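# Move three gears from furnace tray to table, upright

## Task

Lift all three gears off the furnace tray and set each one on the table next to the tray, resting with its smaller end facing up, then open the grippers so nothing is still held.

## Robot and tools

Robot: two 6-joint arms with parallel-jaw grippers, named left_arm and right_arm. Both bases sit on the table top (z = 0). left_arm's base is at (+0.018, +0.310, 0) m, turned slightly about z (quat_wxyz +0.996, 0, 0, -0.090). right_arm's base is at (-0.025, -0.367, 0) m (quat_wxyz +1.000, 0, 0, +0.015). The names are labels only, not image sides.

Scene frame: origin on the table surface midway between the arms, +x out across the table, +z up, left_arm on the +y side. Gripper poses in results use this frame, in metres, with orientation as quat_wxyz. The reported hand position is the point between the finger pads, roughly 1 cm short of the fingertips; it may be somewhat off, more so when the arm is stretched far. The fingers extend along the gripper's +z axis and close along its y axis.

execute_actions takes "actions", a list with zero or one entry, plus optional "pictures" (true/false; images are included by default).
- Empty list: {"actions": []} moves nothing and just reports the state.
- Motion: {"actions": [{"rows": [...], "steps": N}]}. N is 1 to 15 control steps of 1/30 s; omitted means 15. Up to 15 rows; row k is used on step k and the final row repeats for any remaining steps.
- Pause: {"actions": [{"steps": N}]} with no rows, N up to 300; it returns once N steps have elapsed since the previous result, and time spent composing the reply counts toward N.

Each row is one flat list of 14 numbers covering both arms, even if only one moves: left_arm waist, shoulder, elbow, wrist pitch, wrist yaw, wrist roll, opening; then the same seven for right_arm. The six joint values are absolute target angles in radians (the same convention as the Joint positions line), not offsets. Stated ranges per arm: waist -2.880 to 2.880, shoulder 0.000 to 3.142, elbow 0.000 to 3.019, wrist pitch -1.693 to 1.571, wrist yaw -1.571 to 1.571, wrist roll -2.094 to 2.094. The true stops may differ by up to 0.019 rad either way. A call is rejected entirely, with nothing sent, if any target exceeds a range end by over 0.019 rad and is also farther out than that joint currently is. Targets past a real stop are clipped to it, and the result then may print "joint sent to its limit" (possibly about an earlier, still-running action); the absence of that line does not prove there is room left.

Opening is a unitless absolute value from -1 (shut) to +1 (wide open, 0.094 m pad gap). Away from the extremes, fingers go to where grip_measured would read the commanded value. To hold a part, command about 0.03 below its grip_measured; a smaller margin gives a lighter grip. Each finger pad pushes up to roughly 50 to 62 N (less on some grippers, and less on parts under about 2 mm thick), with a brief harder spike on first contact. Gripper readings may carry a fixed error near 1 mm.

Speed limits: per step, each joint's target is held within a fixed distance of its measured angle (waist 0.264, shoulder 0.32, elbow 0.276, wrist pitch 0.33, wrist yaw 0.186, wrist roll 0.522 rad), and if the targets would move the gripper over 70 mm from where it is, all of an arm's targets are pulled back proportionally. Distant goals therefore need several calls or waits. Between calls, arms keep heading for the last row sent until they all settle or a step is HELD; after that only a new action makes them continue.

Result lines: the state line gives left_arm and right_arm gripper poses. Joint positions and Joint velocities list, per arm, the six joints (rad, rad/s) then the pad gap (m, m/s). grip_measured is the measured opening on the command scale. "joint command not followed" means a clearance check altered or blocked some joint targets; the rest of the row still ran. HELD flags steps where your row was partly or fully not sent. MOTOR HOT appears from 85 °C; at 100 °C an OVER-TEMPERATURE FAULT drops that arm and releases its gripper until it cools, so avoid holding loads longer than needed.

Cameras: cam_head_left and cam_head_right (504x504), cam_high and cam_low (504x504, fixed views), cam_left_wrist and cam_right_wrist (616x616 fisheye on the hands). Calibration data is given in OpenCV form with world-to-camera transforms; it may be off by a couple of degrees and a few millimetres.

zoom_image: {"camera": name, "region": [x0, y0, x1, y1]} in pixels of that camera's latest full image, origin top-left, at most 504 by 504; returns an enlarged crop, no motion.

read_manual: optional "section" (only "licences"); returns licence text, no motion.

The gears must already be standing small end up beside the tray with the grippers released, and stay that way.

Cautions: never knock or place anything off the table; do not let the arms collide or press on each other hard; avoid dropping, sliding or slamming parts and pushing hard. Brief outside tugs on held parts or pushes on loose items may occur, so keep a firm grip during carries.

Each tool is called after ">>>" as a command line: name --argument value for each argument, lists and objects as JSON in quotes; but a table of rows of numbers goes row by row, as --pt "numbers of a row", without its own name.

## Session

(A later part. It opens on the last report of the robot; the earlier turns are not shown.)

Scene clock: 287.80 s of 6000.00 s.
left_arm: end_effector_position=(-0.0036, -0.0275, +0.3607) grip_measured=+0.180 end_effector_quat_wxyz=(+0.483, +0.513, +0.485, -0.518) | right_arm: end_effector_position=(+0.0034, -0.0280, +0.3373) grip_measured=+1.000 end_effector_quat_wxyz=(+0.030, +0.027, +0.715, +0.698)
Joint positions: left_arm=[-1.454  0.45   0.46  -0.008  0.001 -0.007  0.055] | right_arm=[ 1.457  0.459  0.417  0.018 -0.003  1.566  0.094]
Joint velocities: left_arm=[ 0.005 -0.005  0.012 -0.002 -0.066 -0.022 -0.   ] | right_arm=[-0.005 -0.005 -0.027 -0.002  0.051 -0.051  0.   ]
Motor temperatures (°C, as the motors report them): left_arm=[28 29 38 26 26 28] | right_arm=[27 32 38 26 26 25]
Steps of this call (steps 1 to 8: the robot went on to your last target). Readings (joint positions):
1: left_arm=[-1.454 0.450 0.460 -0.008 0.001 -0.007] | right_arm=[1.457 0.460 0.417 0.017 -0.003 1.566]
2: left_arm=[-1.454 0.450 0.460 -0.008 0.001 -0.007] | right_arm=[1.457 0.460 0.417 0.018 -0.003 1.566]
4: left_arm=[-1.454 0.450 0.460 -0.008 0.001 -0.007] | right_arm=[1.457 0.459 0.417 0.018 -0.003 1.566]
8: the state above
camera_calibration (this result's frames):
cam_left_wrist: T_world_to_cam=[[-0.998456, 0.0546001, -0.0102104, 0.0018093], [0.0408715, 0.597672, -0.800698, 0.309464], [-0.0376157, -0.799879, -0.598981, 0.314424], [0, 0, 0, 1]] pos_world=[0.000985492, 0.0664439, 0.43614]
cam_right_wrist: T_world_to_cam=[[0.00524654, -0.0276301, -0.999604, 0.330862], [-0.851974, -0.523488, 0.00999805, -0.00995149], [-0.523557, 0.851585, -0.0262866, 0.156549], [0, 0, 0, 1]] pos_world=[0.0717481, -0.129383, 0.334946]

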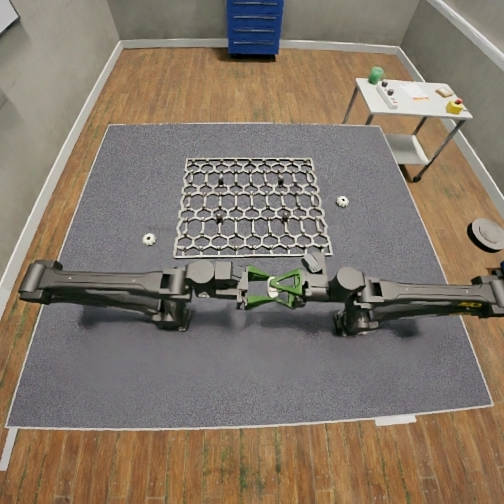

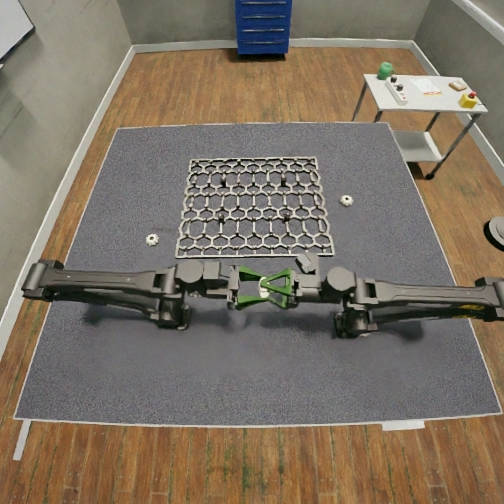

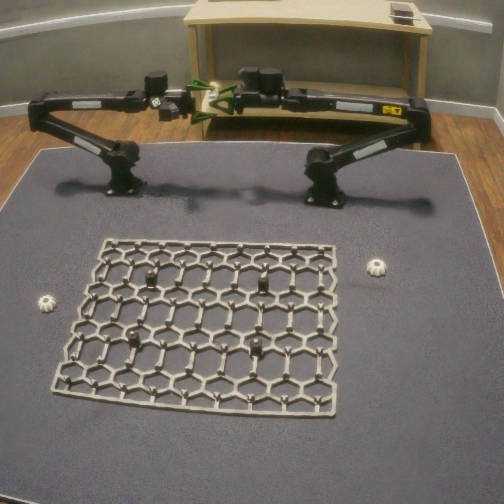

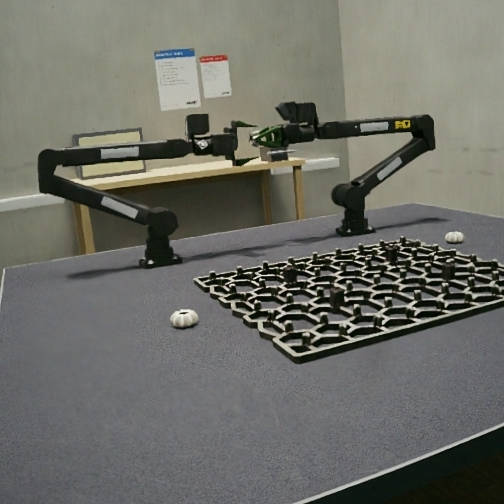

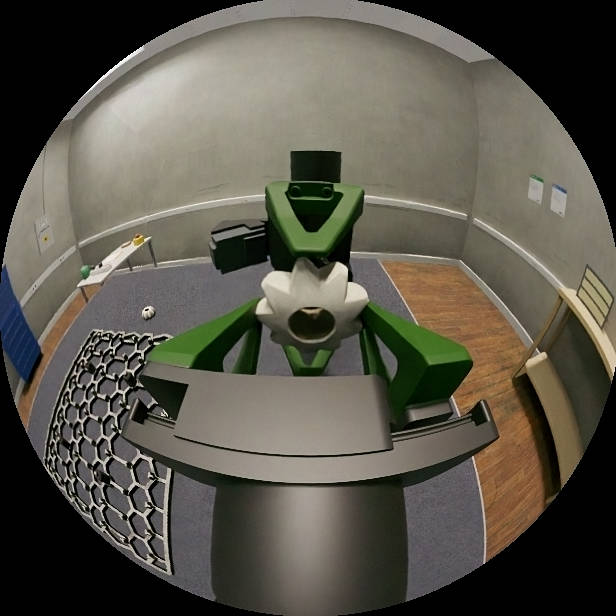

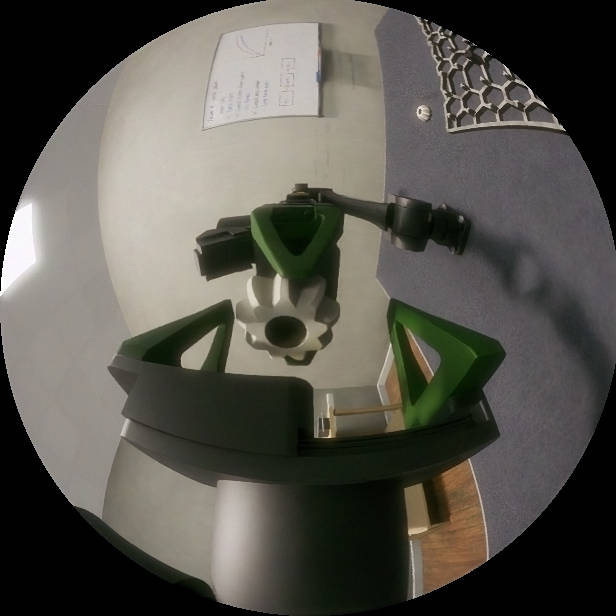

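>>> execute_actions --actions '[{"rows":[[-1.454,0.45,0.48,0.03,0,0,0.13,1.45,0.452,0.503,0.035,0,1.58,1],[-1.454,0.45,0.48,0.03,0,0,0.13,1.45,0.452,0.503,0.035,0,1.58,1],[-1.454,0.45,0.48,0.03,0,0,0.13,1.45,0.452,0.503,0.035,0,1.58,1],[-1.454,0.45,0.48,0.03,0,0,0.13,1.45,0.452,0.503,0.035,0,1.58,1],[-1.454,0.45,0.48,0.03,0,0,0.13,1.45,0.452,0.503,0.035,0,1.58,1],[-1.454,0.45,0.48,0.03,0,0,0.13,1.45,0.47,0.503,0.05,0,1.58,1],[-1.454,0.45,0.48,0.03,0,0,0.13,1.45,0.487,0.503,0.06,0,1.58,1]],"steps":15}]'

>>> zoom_image --camera "cam_high" --region '[150, 60, 270, 140]'

Scene clock: 293.97 s of 6000.00 s.
left_arm: end_effector_position=(-0.0036, -0.0275, +0.3607) grip_measured=+0.180 end_effector_quat_wxyz=(+0.483, +0.513, +0.485, -0.518) | right_arm: end_effector_position=(+0.0039, -0.0222, +0.3544) grip_measured=+1.000 end_effector_quat_wxyz=(+0.030, +0.027, +0.704, +0.709)
Joint positions: left_arm=[-1.454  0.45   0.46  -0.008  0.001 -0.007  0.055] | right_arm=[ 1.457  0.483  0.447  0.044 -0.003  1.567  0.094]
Joint velocities: left_arm=[-0.005  0.015 -0.002  0.002 -0.022 -0.007 -0.   ] | right_arm=[-0.015 -0.005 -0.002 -0.017  0.051  0.022  0.   ]
Motor temperatures (°C, as the motors report them): left_arm=[28 29 38 26 26 28] | right_arm=[27 31 40 26 26 25]
Steps of this call (steps 1 to 15: the robot went on to your last target; steps 16 to 90: nothing new was sent; then 2.67 s passed at rest; steps 91 to 105: all 15 steps of this action). Readings (joint positions):
91: left_arm=[-1.454 0.450 0.460 -0.008 0.001 -0.007] | right_arm=[1.457 0.459 0.419 0.018 -0.003 1.566]
92: left_arm=[-1.454 0.450 0.460 -0.008 0.001 -0.007] | right_arm=[1.457 0.459 0.422 0.018 -0.003 1.567]
94: left_arm=[-1.454 0.450 0.460 -0.008 0.001 -0.007] | right_arm=[1.457 0.459 0.431 0.018 -0.003 1.567]
98: left_arm=[-1.454 0.450 0.460 -0.008 0.001 -0.007] | right_arm=[1.457 0.463 0.445 0.036 -0.003 1.567]
105: the state above
camera_calibration (this result's frames):
cam_left_wrist: T_world_to_cam=[[-0.998456, 0.0546001, -0.0102104, 0.0018093], [0.0408715, 0.597672, -0.800698, 0.309464], [-0.0376157, -0.799879, -0.598981, 0.314424], [0, 0, 0, 1]] pos_world=[0.000985492, 0.0664439, 0.43614]
cam_right_wrist: T_world_to_cam=[[0.00744405, 0.0031881, -0.999967, 0.348911], [-0.851978, -0.523516, -0.00801145, -0.000240277], [-0.523524, 0.85201, -0.00118089, 0.143357], [0, 0, 0, 1]] pos_world=[0.0722489, -0.12338, 0.349067]

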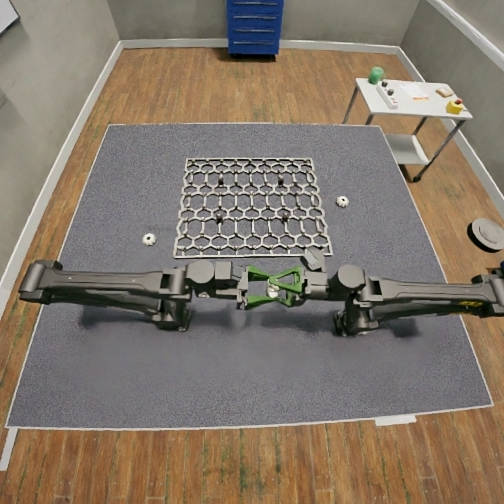

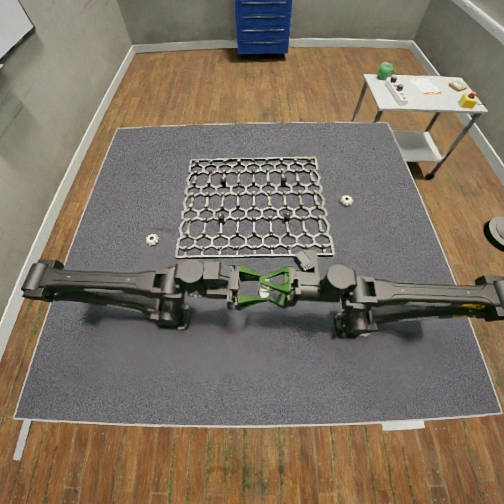

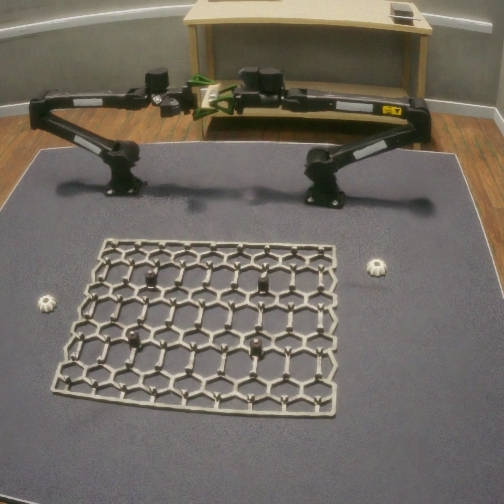

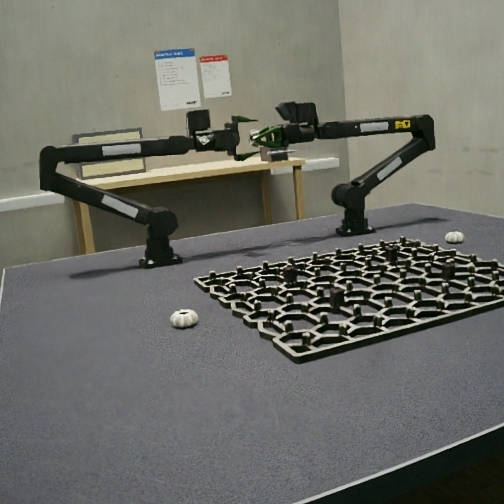

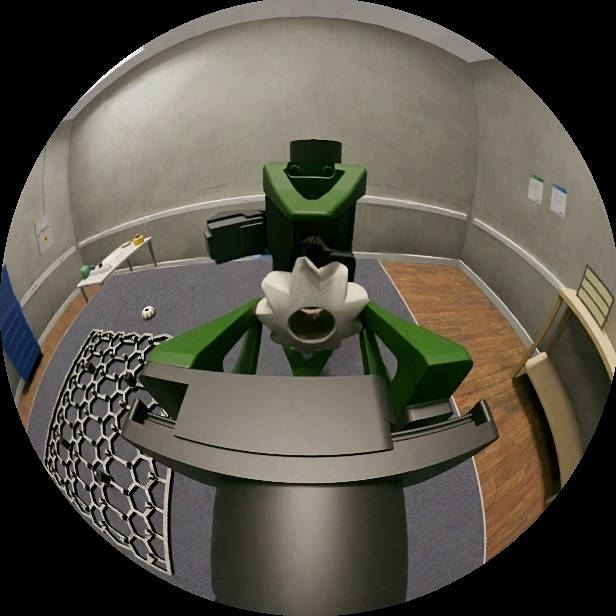

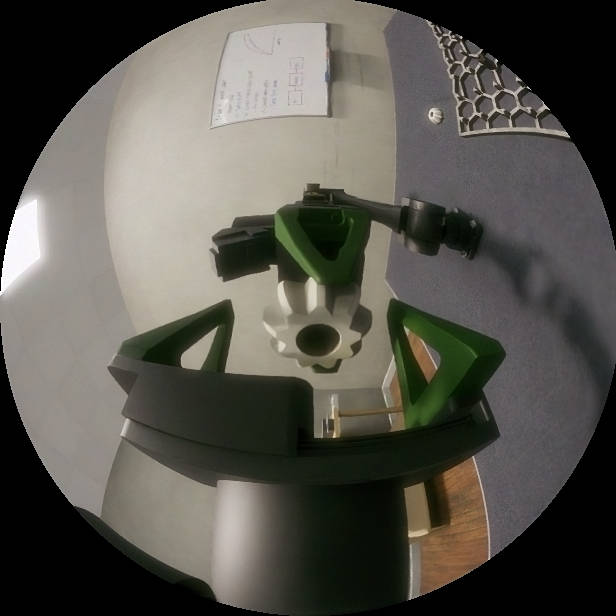

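Region (150, 60, 270, 140) of cam_high's 504x504 image, scaled by 4.200, with more detail than that image has.

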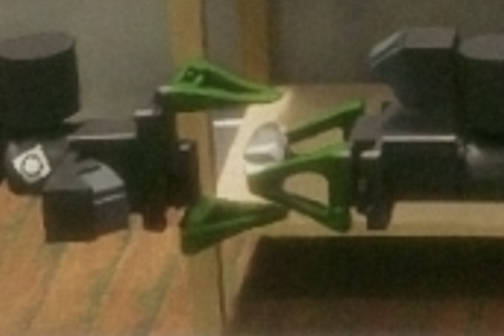

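>>> execute_actions --actions '[{"rows":[[-1.454,0.45,0.48,0.03,0,0,0.13,1.45,0.5,0.503,0.06,0,1.58,0.35]],"steps":15}]'

Scene clock: 297.10 s of 6000.00 s.
left_arm: end_effector_position=(-0.0036, -0.0275, +0.3607) grip_measured=+0.180 end_effector_quat_wxyz=(+0.483, +0.513, +0.485, -0.518) | right_arm: end_effector_position=(+0.0041, -0.0196, +0.3507) grip_measured=+0.352 end_effector_quat_wxyz=(+0.030, +0.027, +0.708, +0.705)
Joint positions: left_arm=[-1.454  0.45   0.46  -0.008  0.001 -0.007  0.055] | right_arm=[ 1.457  0.495  0.447  0.044 -0.003  1.567  0.064]
Joint velocities: left_arm=[ 0.005  0.005  0.012 -0.002 -0.022 -0.051 -0.   ] | right_arm=[-0.005 -0.005 -0.002 -0.007 -0.007 -0.125  0.001]
Motor temperatures (°C, as the motors report them): left_arm=[28 29 39 26 26 28] | right_arm=[27 31 41 26 26 25]
Steps of this call (steps 1 to 15: the robot went on to your last target; steps 16 to 79: nothing new was sent; steps 80 to 94: all 15 steps of this action). Readings (joint positions):
80: left_arm=[-1.454 0.450 0.460 -0.008 0.001 -0.007] | right_arm=[1.457 0.484 0.447 0.044 -0.003 1.567]
81: left_arm=[-1.454 0.450 0.460 -0.008 0.001 -0.007] | right_arm=[1.457 0.485 0.447 0.044 -0.003 1.567]
83: left_arm=[-1.454 0.450 0.460 -0.008 0.001 -0.007] | right_arm=[1.457 0.489 0.447 0.044 -0.003 1.567]
87: left_arm=[-1.454 0.450 0.460 -0.008 0.001 -0.007] | right_arm=[1.457 0.495 0.447 0.044 -0.003 1.567]
94: the state above
camera_calibration (this result's frames):
cam_left_wrist: T_world_to_cam=[[-0.998456, 0.0546001, -0.0102104, 0.0018093], [0.0408715, 0.597672, -0.800698, 0.309464], [-0.0376157, -0.799879, -0.598981, 0.314424], [0, 0, 0, 1]] pos_world=[0.000985492, 0.0664439, 0.43614]
cam_right_wrist: T_world_to_cam=[[0.00648923, -0.00821589, -0.999945, 0.344953], [-0.851983, -0.523569, -0.0012272, -0.00114425], [-0.52353, 0.851944, -0.0103974, 0.144537], [0, 0, 0, 1]] pos_world=[0.0724563, -0.120903, 0.346435]

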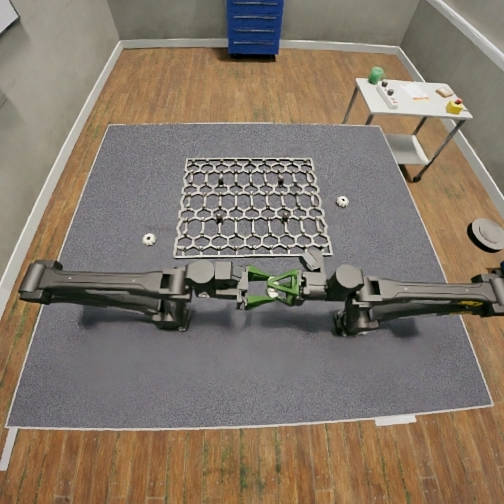

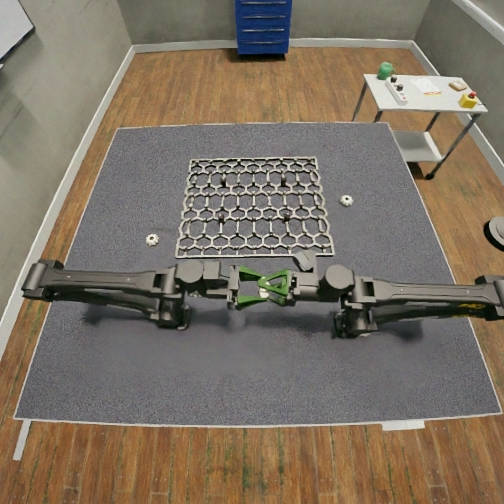

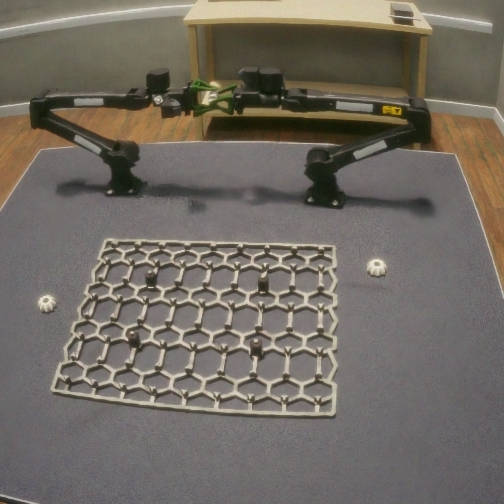

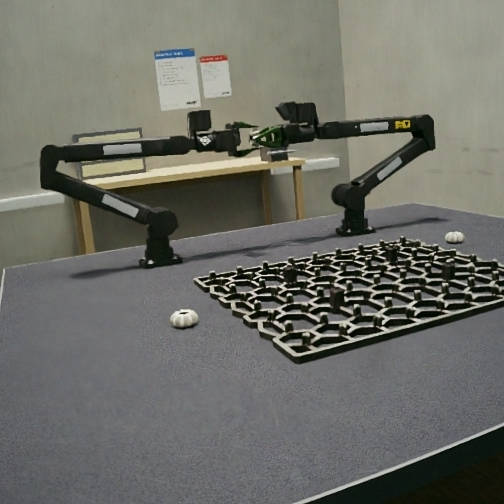

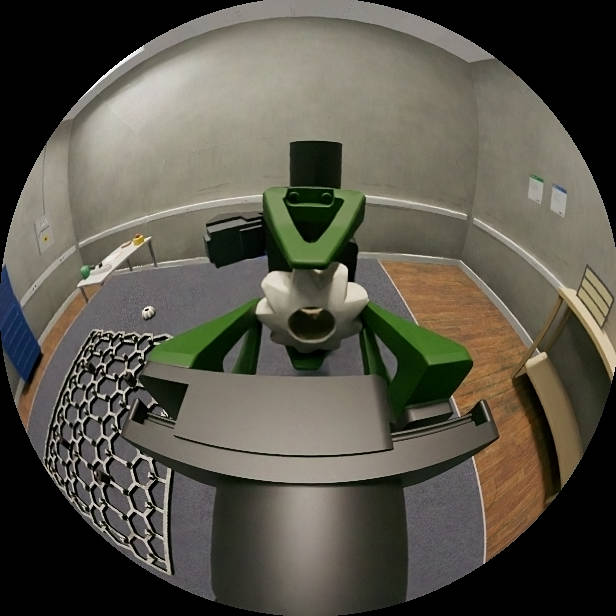

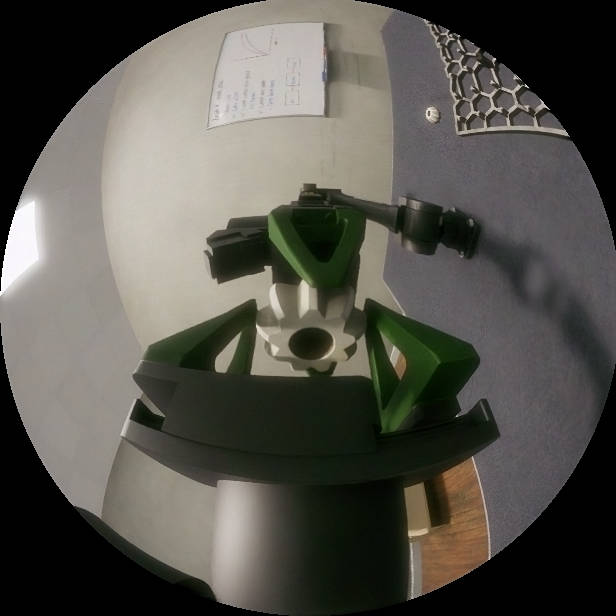

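>>> execute_actions --actions '[{"rows":[[-1.454,0.45,0.48,0.03,0,0,0.13,1.45,0.5,0.503,0.06,0,1.58,0.28],[-1.454,0.45,0.48,0.03,0,0,0.13,1.45,0.5,0.503,0.06,0,1.58,0.23],[-1.454,0.45,0.48,0.03,0,0,0.13,1.45,0.5,0.503,0.06,0,1.58,0.18],[-1.454,0.45,0.48,0.03,0,0,0.13,1.45,0.5,0.503,0.06,0,1.58,0.13]],"steps":12}]' --pictures false

Scene clock: 301.77 s of 6000.00 s.
left_arm: end_effector_position=(-0.0036, -0.0275, +0.3608) grip_measured=+0.180 end_effector_quat_wxyz=(+0.483, +0.513, +0.485, -0.518) | right_arm: end_effector_position=(+0.0041, -0.0195, +0.3507) grip_measured=+0.210 end_effector_quat_wxyz=(+0.030, +0.027, +0.708, +0.705)
Joint positions: left_arm=[-1.454  0.45   0.46  -0.008  0.001 -0.007  0.055] | right_arm=[ 1.457  0.495  0.447  0.044 -0.003  1.567  0.057]
Joint velocities: left_arm=[-0.015 -0.015 -0.022 -0.002 -0.066 -0.022  0.   ] | right_arm=[-0.015 -0.024 -0.002 -0.017 -0.007 -0.037  0.   ]
Motor temperatures (°C, as the motors report them): left_arm=[28 29 39 26 26 28] | right_arm=[27 31 42 26 26 25]
Steps of this call (steps 1 to 15: the robot went on to your last target; steps 16 to 90: nothing new was sent; then 1.27 s passed at rest; steps 91 to 102: all 12 steps of this action). Readings (joint positions):
91: left_arm=[-1.454 0.450 0.460 -0.008 0.001 -0.007] | right_arm=[1.457 0.495 0.447 0.044 -0.003 1.567]
92: left_arm=[-1.454 0.450 0.460 -0.008 0.001 -0.007] | right_arm=[1.457 0.495 0.447 0.044 -0.003 1.567]
94: left_arm=[-1.454 0.450 0.460 -0.008 0.001 -0.007] | right_arm=[1.457 0.495 0.447 0.044 -0.003 1.567]
98: left_arm=[-1.454 0.450 0.460 -0.008 0.001 -0.007] | right_arm=[1.457 0.495 0.447 0.044 -0.003 1.567]
102: the state above

>>> execute_actions --actions '[{"rows":[[-1.454,0.45,0.48,0.03,0,0,1,1.45,0.5,0.503,0.06,0,1.58,0.13],[-1.454,0.45,0.48,0.03,0,0,1,1.45,0.5,0.503,0.06,0,1.58,0.13],[-1.454,0.45,0.48,0.03,0,0,1,1.45,0.5,0.503,0.06,0,1.58,0.13],[-1.454,0.45,0.48,0.03,0,0,1,1.45,0.5,0.503,0.06,0,1.58,0.13],[-1.454,0.45,0.48,0.03,0,0,1,1.45,0.5,0.503,0.06,0,1.58,0.13],[-1.454,0.45,0.48,0.03,0,0,1,1.45,0.5,0.503,0.06,0,1.58,0.13],[-1.454,0.41,0.46,-0.04,0,0,1,1.45,0.5,0.503,0.06,0,1.58,0.13],[-1.454,0.37,0.45,-0.08,0,0,1,1.45,0.5,0.503,0.06,0,1.58,0.13],[-1.454,0.33,0.45,-0.12,0,0,1,1.45,0.5,0.503,0.06,0,1.58,0.13],[-1.454,0.29,0.44,-0.16,0,0,1,1.45,0.5,0.503,0.06,0,1.58,0.13],[-1.454,0.25,0.44,-0.2,0,0,1,1.45,0.5,0.503,0.06,0,1.58,0.13],[-1.454,0.2,0.44,-0.24,0,0,1,1.45,0.5,0.503,0.06,0,1.58,0.13],[-1.454,0.15,0.44,-0.29,0,0,1,1.45,0.5,0.503,0.06,0,1.58,0.13]],"steps":15}]' --pictures false

>>> execute_actions --actions '[{"rows":[[-1.454,0.15,0.44,-0.29,0,0,1,1.45,0.5,0.503,0.06,0,1.58,0.13],[-1.454,0.15,0.44,-0.29,0,0,1,1.45,0.5,0.503,0.06,0,1.58,0.13],[-1.454,0.15,0.44,-0.29,0,0,1,1.45,0.5,0.503,0.0,0,1.58,0.13],[-1.454,0.15,0.44,-0.29,0,0,1,1.43,0.5,0.51,-0.06,0,1.58,0.13],[-1.454,0.15,0.44,-0.29,0,0,1,1.41,0.5,0.52,-0.12,0,1.58,0.13],[-1.454,0.15,0.44,-0.29,0,0,1,1.39,0.5,0.53,-0.18,0,1.58,0.13],[-1.454,0.15,0.44,-0.29,0,0,1,1.37,0.52,0.54,-0.24,0,1.58,0.13],[-1.454,0.15,0.44,-0.29,0,0,1,1.35,0.54,0.55,-0.3,0,1.58,0.13],[-1.454,0.15,0.44,-0.29,0,0,1,1.33,0.57,0.57,-0.36,0,1.58,0.13],[-1.454,0.15,0.44,-0.29,0,0,1,1.31,0.6,0.59,-0.42,0,1.58,0.13],[-1.454,0.15,0.44,-0.29,0,0,1,1.29,0.64,0.61,-0.48,0,1.58,0.13],[-1.454,0.15,0.44,-0.29,0,0,1,1.27,0.68,0.63,-0.54,0,1.58,0.13],[-1.454,0.15,0.44,-0.29,0,0,1,1.25,0.72,0.65,-0.6,0,1.58,0.13],[-1.454,0.15,0.44,-0.29,0,0,1,1.23,0.76,0.67,-0.65,0,1.58,0.13],[-1.454,0.15,0.44,-0.29,0,0,1,1.21,0.8,0.69,-0.7,0,1.58,0.13]],"steps":15}]' --pictures false

>>> execute_actions --actions '[{"rows":[[-1.454,0.15,0.44,-0.29,0,0,1,1.19,0.845,0.71,-0.74,0,1.58,0.13],[-1.454,0.15,0.44,-0.29,0,0,1,1.17,0.89,0.73,-0.78,0,1.58,0.13],[-1.454,0.15,0.44,-0.29,0,0,1,1.15,0.935,0.75,-0.81,0,1.58,0.13],[-1.454,0.15,0.44,-0.29,0,0,1,1.13,0.98,0.77,-0.84,0,1.58,0.13],[-1.454,0.15,0.44,-0.29,0,0,1,1.11,1.025,0.79,-0.87,0,1.58,0.13],[-1.454,0.15,0.44,-0.29,0,0,1,1.09,1.07,0.81,-0.9,0,1.58,0.13],[-1.454,0.15,0.44,-0.29,0,0,1,1.07,1.115,0.83,-0.93,0,1.58,0.13],[-1.454,0.15,0.44,-0.29,0,0,1,1.05,1.16,0.85,-0.95,0,1.58,0.13],[-1.454,0.15,0.44,-0.29,0,0,1,1.03,1.2,0.86,-0.97,0,1.58,0.13],[-1.454,0.15,0.44,-0.29,0,0,1,1.01,1.24,0.87,-0.99,0,1.58,0.13],[-1.454,0.15,0.44,-0.29,0,0,1,0.99,1.28,0.87,-0.99,0,1.58,0.13],[-1.454,0.15,0.44,-0.29,0,0,1,0.97,1.31,0.87,-0.99,0,1.58,0.13],[-1.454,0.15,0.44,-0.29,0,0,1,0.96,1.34,0.87,-0.99,0,1.58,0.13],[-1.454,0.15,0.44,-0.29,0,0,1,0.95,1.36,0.87,-0.99,0,1.58,0.13],[-1.454,0.15,0.44,-0.29,0,0,1,0.95,1.375,0.87,-0.99,0,1.58,0.13]],"steps":15}]' --pictures false

>>> execute_actions --actions '[{"steps":12}]'

Scene clock: 334.17 s of 6000.00 s.
left_arm: end_effector_position=(+0.0002, +0.0339, +0.3634) grip_measured=+1.000 end_effector_quat_wxyz=(+0.485, +0.512, +0.483, -0.520) | right_arm: end_effector_position=(+0.0044, -0.0170, +0.3468) grip_measured=+0.210 end_effector_quat_wxyz=(+0.030, +0.027, +0.712, +0.701)
Joint positions: left_arm=[-1.454  0.179  0.434 -0.245  0.001 -0.006  0.094] | right_arm=[ 1.457  0.507  0.447  0.044 -0.003  1.567  0.057]
Joint velocities: left_arm=[-0.015 -1.06   0.017 -0.437  0.095 -0.037  0.   ] | right_arm=[-0.005 -0.005  0.012 -0.002 -0.037  0.066  0.   ]
Motor temperatures (°C, as the motors report them): left_arm=[28 29 40 26 26 28] | right_arm=[27 30 46 27 26 25]
Steps of this call (steps 1 to 15: the robot went on to your last target; steps 16 to 90: nothing new was sent; then 28.90 s passed at rest; steps 91 to 105: all 15 steps of this action). Readings (joint positions):
91: left_arm=[-1.454 0.450 0.460 -0.008 0.001 -0.006] | right_arm=[1.457 0.495 0.447 0.044 -0.003 1.567]
92: left_arm=[-1.454 0.450 0.460 -0.005 0.001 -0.006] | right_arm=[1.457 0.496 0.447 0.044 -0.003 1.567]
94: left_arm=[-1.454 0.450 0.460 0.001 0.001 -0.006] | right_arm=[1.457 0.501 0.447 0.044 -0.003 1.567]
98: left_arm=[-1.454 0.440 0.459 -0.017 0.001 -0.006] | right_arm=[1.457 0.507 0.447 0.044 -0.003 1.567]
105: the state above

Scene clock: 334.67 s of 6000.00 s.
left_arm: end_effector_position=(+0.0009, +0.0440, +0.3677) grip_measured=+1.000 end_effector_quat_wxyz=(+0.489, +0.507, +0.479, -0.524) | right_arm: end_effector_position=(+0.0729, -0.0419, +0.2040) grip_measured=+0.211 end_effector_quat_wxyz=(+0.057, +0.131, +0.909, +0.391)
Joint positions: left_arm=[-1.454  0.135  0.434 -0.272  0.001 -0.006  0.094] | right_arm=[ 1.248  0.724  0.569 -0.602 -0.002  1.567  0.057]
Joint velocities: left_arm=[ 0.005  0.005  0.017 -0.002  0.066 -0.066  0.   ] | right_arm=[-0.562  1.363  0.676 -1.56  -0.007 -0.007 -0.001]
Motor temperatures (°C, as the motors report them): left_arm=[28 29 40 26 26 28] | right_arm=[27 30 46 27 26 25]
Steps of this call (steps 1 to 15: all 15 steps of this action). Readings (joint positions):
1: left_arm=[-1.454 0.150 0.434 -0.255 0.001 -0.006] | right_arm=[1.457 0.507 0.447 0.044 -0.003 1.567]
2: left_arm=[-1.454 0.134 0.434 -0.258 0.001 -0.006] | right_arm=[1.457 0.507 0.447 0.044 -0.003 1.567]
4: left_arm=[-1.454 0.130 0.434 -0.265 0.001 -0.006] | right_arm=[1.455 0.507 0.448 0.011 -0.003 1.567]
8: left_arm=[-1.454 0.135 0.434 -0.271 0.001 -0.006] | right_arm=[1.401 0.512 0.457 -0.189 -0.003 1.567]
15: the state above

Scene clock: 335.17 s of 6000.00 s.
left_arm: end_effector_position=(+0.0009, +0.0440, +0.3677) grip_measured=+1.000 end_effector_quat_wxyz=(+0.489, +0.507, +0.479, -0.524) | right_arm: end_effector_position=(+0.1677, -0.0729, +0.0756) grip_measured=+0.211 end_effector_quat_wxyz=(+0.008, +0.284, +0.958, +0.030)
Joint positions: left_arm=[-1.454  0.135  0.434 -0.272  0.001 -0.006  0.094] | right_arm=[ 0.961  1.354  0.821 -0.975 -0.001  1.567  0.057]
Joint velocities: left_arm=[-0.005 -0.015 -0.007  0.007 -0.037 -0.007  0.   ] | right_arm=[-0.386  0.806  0.002 -0.027 -0.022  0.007 -0.001]
Motor temperatures (°C, as the motors report them): left_arm=[28 29 40 26 26 28] | right_arm=[27 30 46 27 26 25]
Steps of this call (steps 1 to 15: all 15 steps of this action). Readings (joint positions):
1: left_arm=[-1.454 0.135 0.434 -0.272 0.001 -0.006] | right_arm=[1.229 0.771 0.592 -0.652 -0.002 1.567]
2: left_arm=[-1.454 0.135 0.434 -0.272 0.001 -0.006] | right_arm=[1.210 0.817 0.615 -0.697 -0.002 1.567]
4: left_arm=[-1.454 0.135 0.434 -0.272 0.001 -0.006] | right_arm=[1.171 0.909 0.658 -0.774 -0.002 1.567]
8: left_arm=[-1.454 0.135 0.434 -0.272 0.001 -0.006] | right_arm=[1.092 1.088 0.744 -0.897 -0.002 1.567]
15: the state above

Scene clock: 335.57 s of 6000.00 s.
left_arm: end_effector_position=(+0.0009, +0.0440, +0.3677) grip_measured=+1.000 end_effector_quat_wxyz=(+0.489, +0.507, +0.479, -0.524) | right_arm: end_effector_position=(+0.1700, -0.0805, +0.0610) grip_measured=+0.211 end_effector_quat_wxyz=(+0.001, +0.292, +0.956, +0.005)
Joint positions: left_arm=[-1.454  0.135  0.434 -0.272  0.001 -0.006  0.094] | right_arm=[ 0.944  1.398  0.821 -0.984 -0.     1.567  0.057]
Joint velocities: left_arm=[ 0.005 -0.015 -0.002 -0.017  0.022 -0.066  0.   ] | right_arm=[-0.005 -0.024  0.007  0.002 -0.051  0.037  0.   ]
Motor temperatures (°C, as the motors report them): left_arm=[28 29 40 26 26 28] | right_arm=[27 30 46 27 26 25]
Steps of this call (steps 1 to 12: the robot went on to your last target). Readings (joint positions):
1: left_arm=[-1.454 0.135 0.434 -0.272 0.001 -0.006] | right_arm=[0.951 1.379 0.821 -0.978 -0.001 1.567]
2: left_arm=[-1.454 0.135 0.434 -0.272 0.001 -0.006] | right_arm=[0.945 1.399 0.821 -0.981 -0.000 1.567]
4: left_arm=[-1.454 0.135 0.434 -0.272 0.001 -0.006] | right_arm=[0.943 1.417 0.821 -0.983 -0.000 1.567]
8: left_arm=[-1.454 0.135 0.434 -0.272 0.001 -0.006] | right_arm=[0.944 1.408 0.821 -0.984 -0.000 1.567]
12: the state above
camera_calibration (this result's frames):
cam_left_wrist: T_world_to_cam=[[-0.998468, 0.0543433, -0.0103931, 0.00253266], [0.0399411, 0.577967, -0.815082, 0.278305], [-0.0382874, -0.814249, -0.579252, 0.36932], [0, 0, 0, 1]] pos_world=[0.00555325, 0.139729, 0.440797]
cam_right_wrist: T_world_to_cam=[[-0.555915, -0.831218, -0.00594506, 0.0223687], [-0.672904, 0.445814, 0.590296, 0.119506], [-0.488014, 0.332155, -0.807165, 0.281026], [0, 0, 0, 1]] pos_world=[0.229996, -0.128028, 0.156423]

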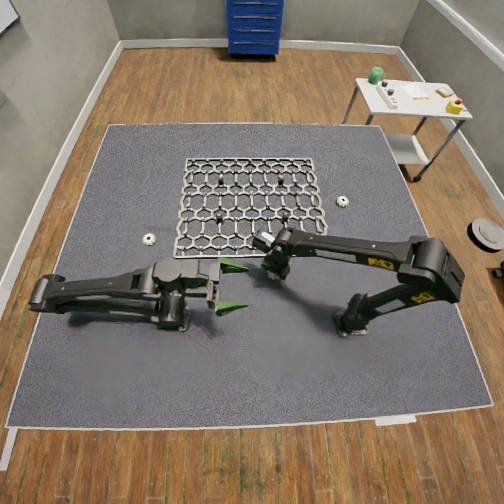

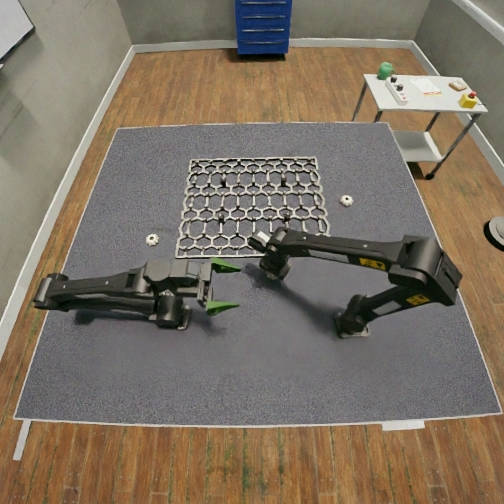

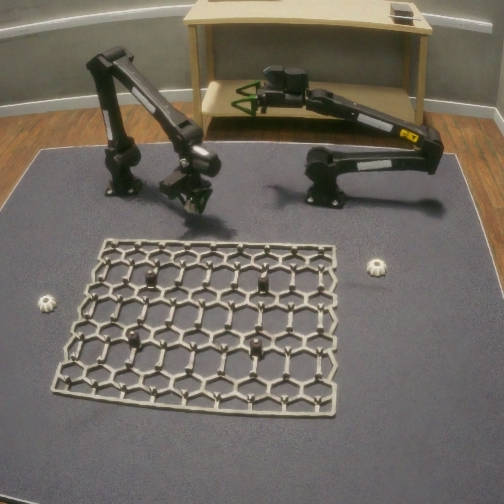

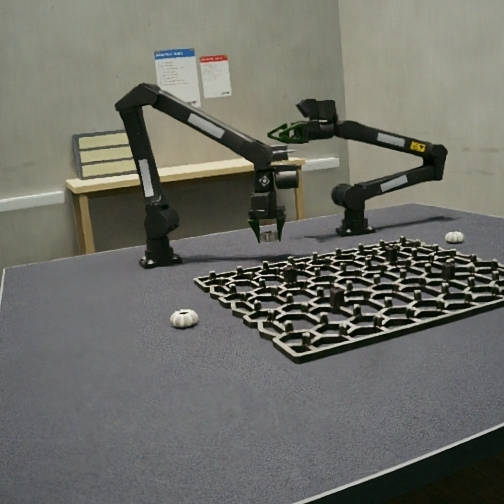

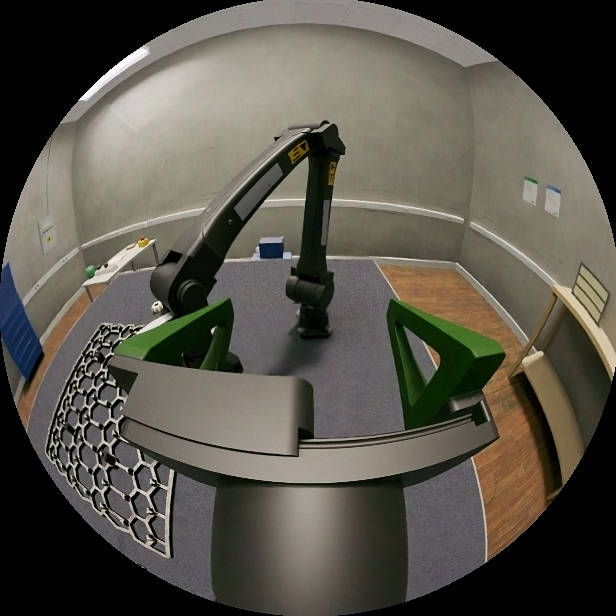

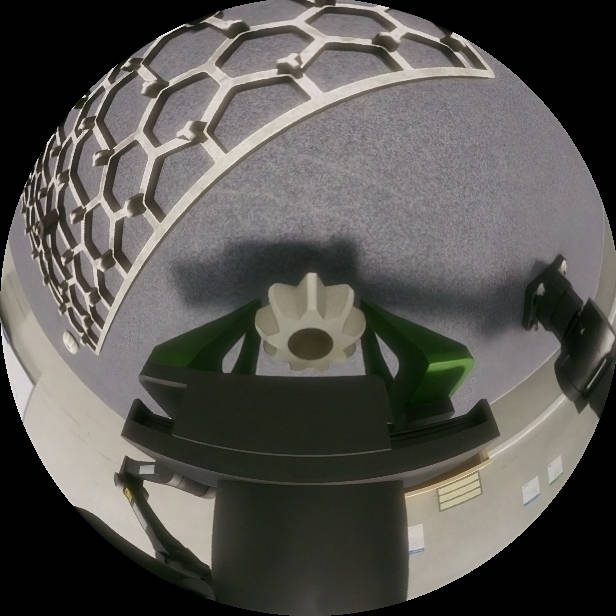

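>>> execute_actions --actions '[{"rows":[[-1.454,0.15,0.44,-0.29,0,0,1,0.95,1.4,0.87,-0.975,0,1.58,0.13],[-1.454,0.15,0.44,-0.29,0,0,1,0.95,1.41,0.87,-0.965,0,1.58,0.13],[-1.454,0.15,0.44,-0.29,0,0,1,0.95,1.42,0.87,-0.955,0,1.58,0.13],[-1.454,0.15,0.44,-0.29,0,0,1,0.95,1.43,0.87,-0.945,0,1.58,0.13],[-1.454,0.15,0.44,-0.29,0,0,1,0.95,1.44,0.87,-0.935,0,1.58,0.13],[-1.454,0.15,0.44,-0.29,0,0,1,0.95,1.45,0.87,-0.925,0,1.58,0.13],[-1.454,0.15,0.44,-0.29,0,0,1,0.95,1.46,0.87,-0.915,0,1.58,0.13],[-1.454,0.15,0.44,-0.29,0,0,1,0.95,1.47,0.87,-0.905,0,1.58,0.13],[-1.454,0.15,0.44,-0.29,0,0,1,0.95,1.48,0.87,-0.895,0,1.58,0.13],[-1.454,0.15,0.44,-0.29,0,0,1,0.95,1.49,0.87,-0.885,0,1.58,0.13],[-1.454,0.15,0.44,-0.29,0,0,1,0.95,1.5,0.87,-0.87,0,1.58,0.13],[-1.454,0.15,0.44,-0.29,0,0,1,0.95,1.505,0.87,-0.86,0,1.58,0.13],[-1.454,0.15,0.44,-0.29,0,0,1,0.95,1.51,0.87,-0.85,0,1.58,0.13]],"steps":15}]' --pictures false

>>> execute_actions --actions '[{"steps":10}]' --pictures false

Scene clock: 349.47 s of 6000.00 s.
left_arm: end_effector_position=(+0.0009, +0.0440, +0.3677) grip_measured=+1.000 end_effector_quat_wxyz=(+0.489, +0.507, +0.479, -0.524) | right_arm: end_effector_position=(+0.1802, -0.0656, +0.0201) grip_measured=+0.211 end_effector_quat_wxyz=(+0.001, +0.292, +0.956, +0.002)
Joint positions: left_arm=[-1.454  0.135  0.434 -0.272  0.001 -0.006  0.094] | right_arm=[ 0.944  1.522  0.821 -0.866 -0.     1.567  0.057]
Joint velocities: left_arm=[-0.005  0.005  0.022 -0.022 -0.051 -0.051  0.   ] | right_arm=[-0.005  0.132 -0.012  0.144  0.066  0.022  0.001]
Motor temperatures (°C, as the motors report them): left_arm=[28 29 39 25 26 28] | right_arm=[27 31 43 26 26 26]
Steps of this call (steps 1 to 30: the robot went on to your last target; steps 31 to 90: nothing new was sent; then 10.40 s passed at rest; steps 91 to 105: all 15 steps of this action). Readings (joint positions):
91: left_arm=[-1.454 0.135 0.434 -0.272 0.001 -0.006] | right_arm=[0.944 1.398 0.821 -0.984 -0.000 1.567]
92: left_arm=[-1.454 0.135 0.434 -0.272 0.001 -0.006] | right_arm=[0.944 1.399 0.821 -0.983 -0.000 1.567]
94: left_arm=[-1.454 0.135 0.434 -0.272 0.001 -0.006] | right_arm=[0.944 1.406 0.821 -0.972 -0.000 1.567]
98: left_arm=[-1.454 0.135 0.434 -0.272 0.001 -0.006] | right_arm=[0.944 1.445 0.821 -0.934 -0.000 1.567]
105: the state above

Scene clock: 349.80 s of 6000.00 s.
left_arm: end_effector_position=(+0.0009, +0.0440, +0.3677) grip_measured=+1.000 end_effector_quat_wxyz=(+0.489, +0.507, +0.479, -0.524) | right_arm: end_effector_position=(+0.1808, -0.0647, +0.0183) grip_measured=+0.211 end_effector_quat_wxyz=(+0.001, +0.292, +0.956, +0.003)
Joint positions: left_arm=[-1.454  0.135  0.434 -0.272  0.001 -0.006  0.094] | right_arm=[ 0.944  1.527  0.821 -0.859 -0.     1.567  0.057]
Joint velocities: left_arm=[-0.015 -0.005  0.002 -0.007  0.037  0.051  0.   ] | right_arm=[-0.005  0.005 -0.022 -0.022 -0.022 -0.022  0.   ]
Motor temperatures (°C, as the motors report them): left_arm=[28 29 39 25 26 28] | right_arm=[27 31 43 26 26 26]
Steps of this call (steps 1 to 10: the robot went on to your last target). Readings (joint positions):
1: left_arm=[-1.454 0.135 0.434 -0.272 0.001 -0.006] | right_arm=[0.944 1.526 0.821 -0.862 -0.000 1.567]
2: left_arm=[-1.454 0.135 0.434 -0.272 0.001 -0.006] | right_arm=[0.944 1.527 0.821 -0.861 -0.000 1.567]
4: left_arm=[-1.454 0.135 0.434 -0.272 0.001 -0.006] | right_arm=[0.944 1.527 0.821 -0.860 -0.000 1.567]
8: left_arm=[-1.454 0.135 0.434 -0.272 0.001 -0.006] | right_arm=[0.944 1.527 0.821 -0.859 -0.000 1.567]
10: the state above

>>> execute_actions --actions '[{"rows":[[-1.454,0.15,0.44,-0.29,0,0,1,0.95,1.525,0.87,-0.845,0,1.58,0.13],[-1.454,0.15,0.44,-0.29,0,0,1,0.95,1.53,0.87,-0.84,0,1.58,0.13],[-1.454,0.15,0.44,-0.29,0,0,1,0.95,1.535,0.87,-0.84,0,1.58,0.13],[-1.454,0.15,0.44,-0.29,0,0,1,0.95,1.54,0.87,-0.835,0,1.58,0.13],[-1.454,0.15,0.44,-0.29,0,0,1,0.95,1.545,0.87,-0.83,0,1.58,0.13],[-1.454,0.15,0.44,-0.29,0,0,1,0.95,1.55,0.87,-0.83,0,1.58,0.13]],"steps":15}]' --pictures false

Scene clock: 355.63 s of 6000.00 s.
left_arm: end_effector_position=(+0.0009, +0.0440, +0.3677) grip_measured=+1.000 end_effector_quat_wxyz=(+0.489, +0.507, +0.479, -0.524) | right_arm: end_effector_position=(+0.1815, -0.0636, +0.0078) grip_measured=+0.211 end_effector_quat_wxyz=(-0.001, +0.292, +0.956, -0.002)
Joint positions: left_arm=[-1.454  0.135  0.434 -0.272  0.001 -0.006  0.094] | right_arm=[ 0.944  1.558  0.821 -0.839 -0.     1.567  0.057]
Joint velocities: left_arm=[ 0.005 -0.015 -0.037  0.002 -0.081  0.037  0.   ] | right_arm=[-0.005 -0.005 -0.017  0.002 -0.007 -0.007  0.   ]
Motor temperatures (°C, as the motors report them): left_arm=[28 29 39 25 26 28] | right_arm=[27 31 42 26 26 26]
Steps of this call (steps 1 to 15: the robot went on to your last target; steps 16 to 90: nothing new was sent; then 2.33 s passed at rest; steps 91 to 105: all 15 steps of this action). Readings (joint positions):
91: left_arm=[-1.454 0.135 0.434 -0.272 0.001 -0.006] | right_arm=[0.944 1.527 0.821 -0.858 -0.000 1.567]
92: left_arm=[-1.454 0.135 0.434 -0.272 0.001 -0.006] | right_arm=[0.944 1.527 0.821 -0.856 -0.000 1.567]
94: left_arm=[-1.454 0.135 0.434 -0.272 0.001 -0.006] | right_arm=[0.944 1.530 0.821 -0.851 -0.000 1.567]
98: left_arm=[-1.454 0.135 0.434 -0.272 0.001 -0.006] | right_arm=[0.944 1.546 0.821 -0.840 -0.000 1.567]
105: the state above

Unclear contact; test a bit more.

>>> execute_actions --actions '[{"rows":[[-1.454,0.15,0.44,-0.29,0,0,1,0.95,1.56,0.87,-0.82,0,1.58,0.13],[-1.454,0.15,0.44,-0.29,0,0,1,0.95,1.565,0.87,-0.82,0,1.58,0.13],[-1.454,0.15,0.44,-0.29,0,0,1,0.95,1.572,0.87,-0.82,0,1.58,0.13]],"steps":12}]' --pictures false

Scene clock: 359.53 s of 6000.00 s.
left_arm: end_effector_position=(+0.0009, +0.0440, +0.3677) grip_measured=+1.000 end_effector_quat_wxyz=(+0.489, +0.507, +0.479, -0.524) | right_arm: end_effector_position=(+0.1823, -0.0624, +0.0074) grip_measured=+0.211 end_effector_quat_wxyz=(-0.000, +0.292, +0.956, -0.000)
Joint positions: left_arm=[-1.454  0.135  0.434 -0.272  0.001 -0.006  0.094] | right_arm=[ 0.944  1.56   0.823 -0.835 -0.     1.567  0.057]
Joint velocities: left_arm=[-0.015 -0.005 -0.012 -0.002  0.066 -0.051  0.   ] | right_arm=[-0.005 -0.005 -0.017  0.007 -0.022 -0.051  0.   ]
Motor temperatures (°C, as the motors report them): left_arm=[28 29 39 25 26 28] | right_arm=[27 31 42 26 26 26]
Steps of this call (steps 1 to 15: the robot went on to your last target; steps 16 to 90: nothing new was sent; then 0.50 s passed at rest; steps 91 to 102: all 12 steps of this action). Readings (joint positions):
91: left_arm=[-1.454 0.135 0.434 -0.272 0.001 -0.006] | right_arm=[0.944 1.558 0.821 -0.837 -0.000 1.567]
92: left_arm=[-1.454 0.135 0.434 -0.272 0.001 -0.006] | right_arm=[0.944 1.559 0.821 -0.836 -0.000 1.567]
94: left_arm=[-1.454 0.135 0.434 -0.272 0.001 -0.006] | right_arm=[0.944 1.559 0.823 -0.835 -0.000 1.567]
98: left_arm=[-1.454 0.135 0.434 -0.272 0.001 -0.006] | right_arm=[0.944 1.560 0.823 -0.835 -0.000 1.567]
102: the state above

>>> execute_actions --actions '[{"rows":[[-1.454,0.15,0.44,-0.29,0,0,1,0.95,1.55,0.85,-0.83,0,1.58,0.8],[-1.454,0.15,0.44,-0.29,0,0,1,0.95,1.55,0.85,-0.83,0,1.58,0.8],[-1.454,0.15,0.44,-0.29,0,0,1,0.95,1.55,0.85,-0.83,0,1.58,0.8],[-1.454,0.15,0.44,-0.29,0,0,1,0.95,1.55,0.85,-0.83,0,1.58,0.8],[-1.454,0.15,0.44,-0.29,0,0,1,0.95,1.55,0.85,-0.83,0,1.58,0.8],[-1.454,0.15,0.44,-0.29,0,0,1,0.95,1.55,0.85,-0.83,0,1.58,0.8],[-1.454,0.15,0.44,-0.29,0,0,1,0.95,1.52,0.88,-0.86,0,1.58,0.8],[-1.454,0.15,0.44,-0.29,0,0,1,0.95,1.5,0.9,-0.89,0,1.58,0.8],[-1.454,0.15,0.44,-0.29,0,0,1,0.95,1.48,0.92,-0.92,0,1.58,0.8],[-1.454,0.15,0.44,-0.29,0,0,1,0.95,1.46,0.93,-0.96,0,1.58,0.8],[-1.454,0.15,0.44,-0.29,0,0,1,0.95,1.44,0.94,-1.0,0,1.58,0.8]],"steps":15}]' --pictures false

>>> execute_actions --actions '[{"steps":10}]'

Scene clock: 368.07 s of 6000.00 s.
left_arm: end_effector_position=(+0.0009, +0.0440, +0.3677) grip_measured=+1.000 end_effector_quat_wxyz=(+0.489, +0.507, +0.479, -0.524) | right_arm: end_effector_position=(+0.1877, -0.0546, +0.0699) grip_measured=+0.798 end_effector_quat_wxyz=(+0.005, +0.292, +0.956, +0.018)
Joint positions: left_arm=[-1.454  0.135  0.434 -0.272  0.001 -0.006  0.094] | right_arm=[ 0.944  1.447  0.898 -0.985 -0.     1.567  0.084]
Joint velocities: left_arm=[-0.005  0.005 -0.017 -0.032 -0.037  0.022  0.   ] | right_arm=[-0.005 -0.454  0.203 -0.11  -0.022 -0.007 -0.001]
Motor temperatures (°C, as the motors report them): left_arm=[28 29 39 25 26 28] | right_arm=[27 31 41 26 26 26]
Steps of this call (steps 1 to 15: the robot went on to your last target; steps 16 to 90: nothing new was sent; then 5.03 s passed at rest; steps 91 to 105: all 15 steps of this action). Readings (joint positions):
91: left_arm=[-1.454 0.135 0.434 -0.272 0.001 -0.006] | right_arm=[0.944 1.560 0.823 -0.835 -0.000 1.567]
92: left_arm=[-1.454 0.135 0.434 -0.272 0.001 -0.006] | right_arm=[0.944 1.559 0.823 -0.835 -0.000 1.567]
94: left_arm=[-1.454 0.135 0.434 -0.272 0.001 -0.006] | right_arm=[0.944 1.559 0.823 -0.835 -0.000 1.567]
98: left_arm=[-1.454 0.135 0.434 -0.272 0.001 -0.006] | right_arm=[0.944 1.555 0.828 -0.849 -0.000 1.567]
105: the state above

Scene clock: 368.40 s of 6000.00 s.
left_arm: end_effector_position=(+0.0009, +0.0440, +0.3677) grip_measured=+1.000 end_effector_quat_wxyz=(+0.489, +0.507, +0.479, -0.524) | right_arm: end_effector_position=(+0.1900, -0.0511, +0.0797) grip_measured=+0.798 end_effector_quat_wxyz=(+0.008, +0.292, +0.956, +0.028)
Joint positions: left_arm=[-1.454  0.135  0.434 -0.272  0.001 -0.006  0.094] | right_arm=[ 0.944  1.431  0.911 -0.993 -0.     1.567  0.084]
Joint velocities: left_arm=[-0.005  0.005 -0.007 -0.017  0.066  0.022  0.   ] | right_arm=[ 0.015  0.005 -0.012 -0.017  0.081 -0.022 -0.001]
Motor temperatures (°C, as the motors report them): left_arm=[28 29 39 25 26 28] | right_arm=[27 31 41 26 26 26]
Steps of this call (steps 1 to 10: the robot went on to your last target). Readings (joint positions):
1: left_arm=[-1.454 0.135 0.434 -0.272 0.001 -0.006] | right_arm=[0.944 1.434 0.905 -0.987 -0.000 1.567]
2: left_arm=[-1.454 0.135 0.434 -0.272 0.001 -0.006] | right_arm=[0.944 1.426 0.908 -0.988 -0.000 1.567]
4: left_arm=[-1.454 0.135 0.434 -0.272 0.001 -0.006] | right_arm=[0.944 1.421 0.911 -0.989 -0.000 1.567]
8: left_arm=[-1.454 0.135 0.434 -0.272 0.001 -0.006] | right_arm=[0.944 1.429 0.911 -0.993 -0.000 1.567]
10: the state above
camera_calibration (this result's frames):
cam_left_wrist: T_world_to_cam=[[-0.998468, 0.0543433, -0.0103931, 0.00253266], [0.0399411, 0.577967, -0.815082, 0.278305], [-0.0382874, -0.814249, -0.579252, 0.36932], [0, 0, 0, 1]] pos_world=[0.00555325, 0.139729, 0.440797]
cam_right_wrist: T_world_to_cam=[[-0.555423, -0.829814, -0.0539836, 0.0618887], [-0.688662, 0.422616, 0.589187, 0.11073], [-0.466101, 0.364424, -0.806192, 0.293459], [0, 0, 0, 1]] pos_world=[0.247411, -0.102383, 0.174684]

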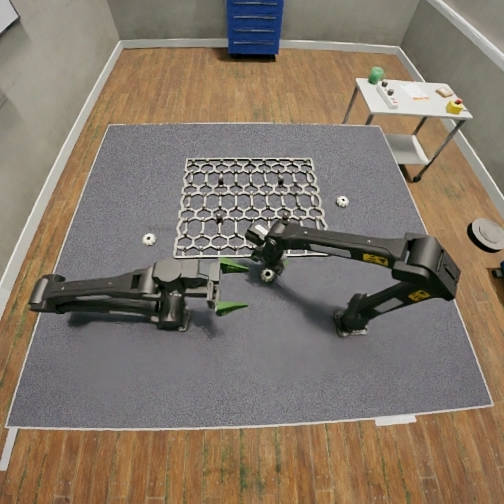

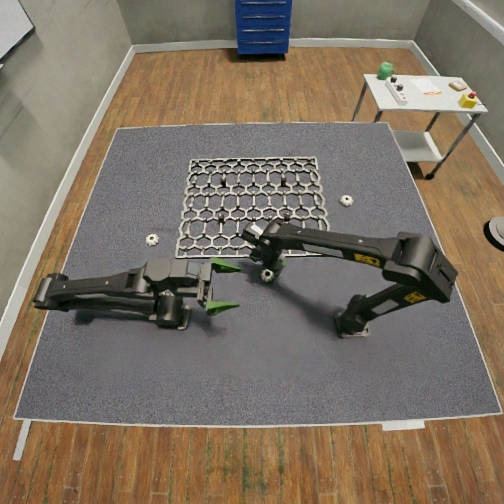

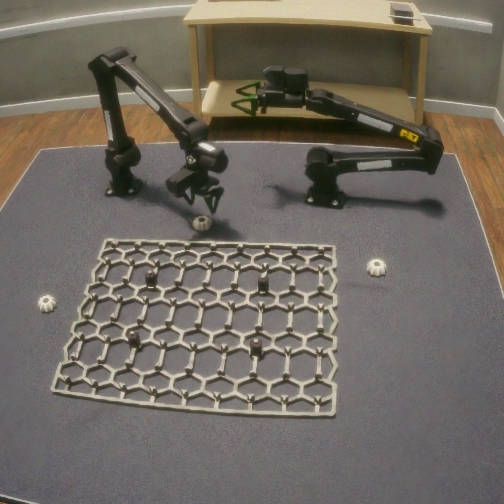

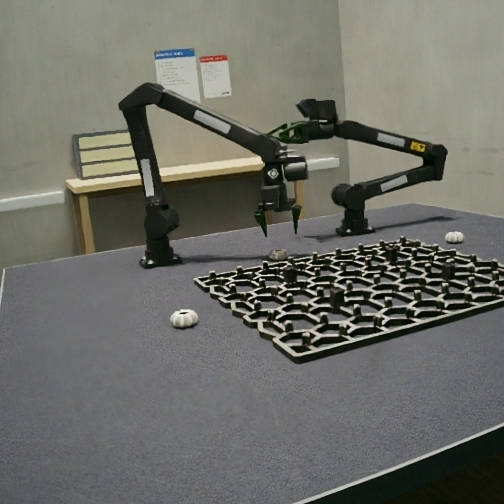

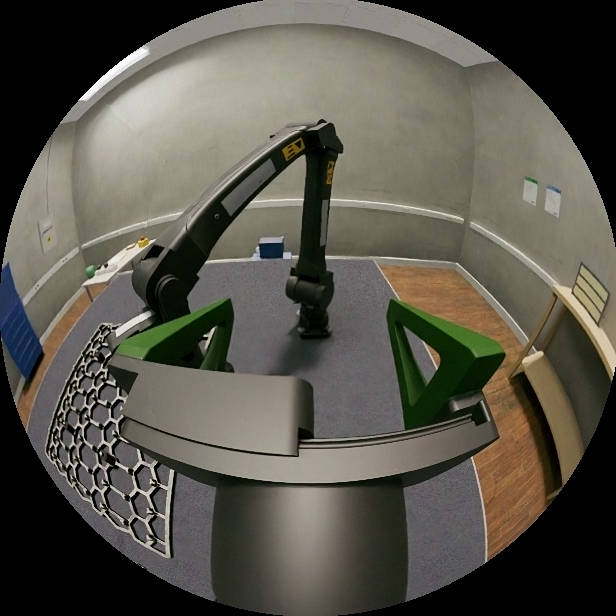

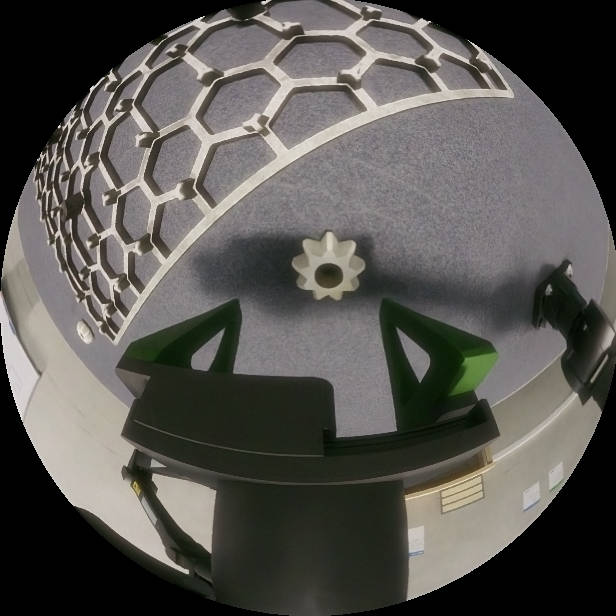

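>>> finished_scene --scene 1

The scene is finished: the task was done.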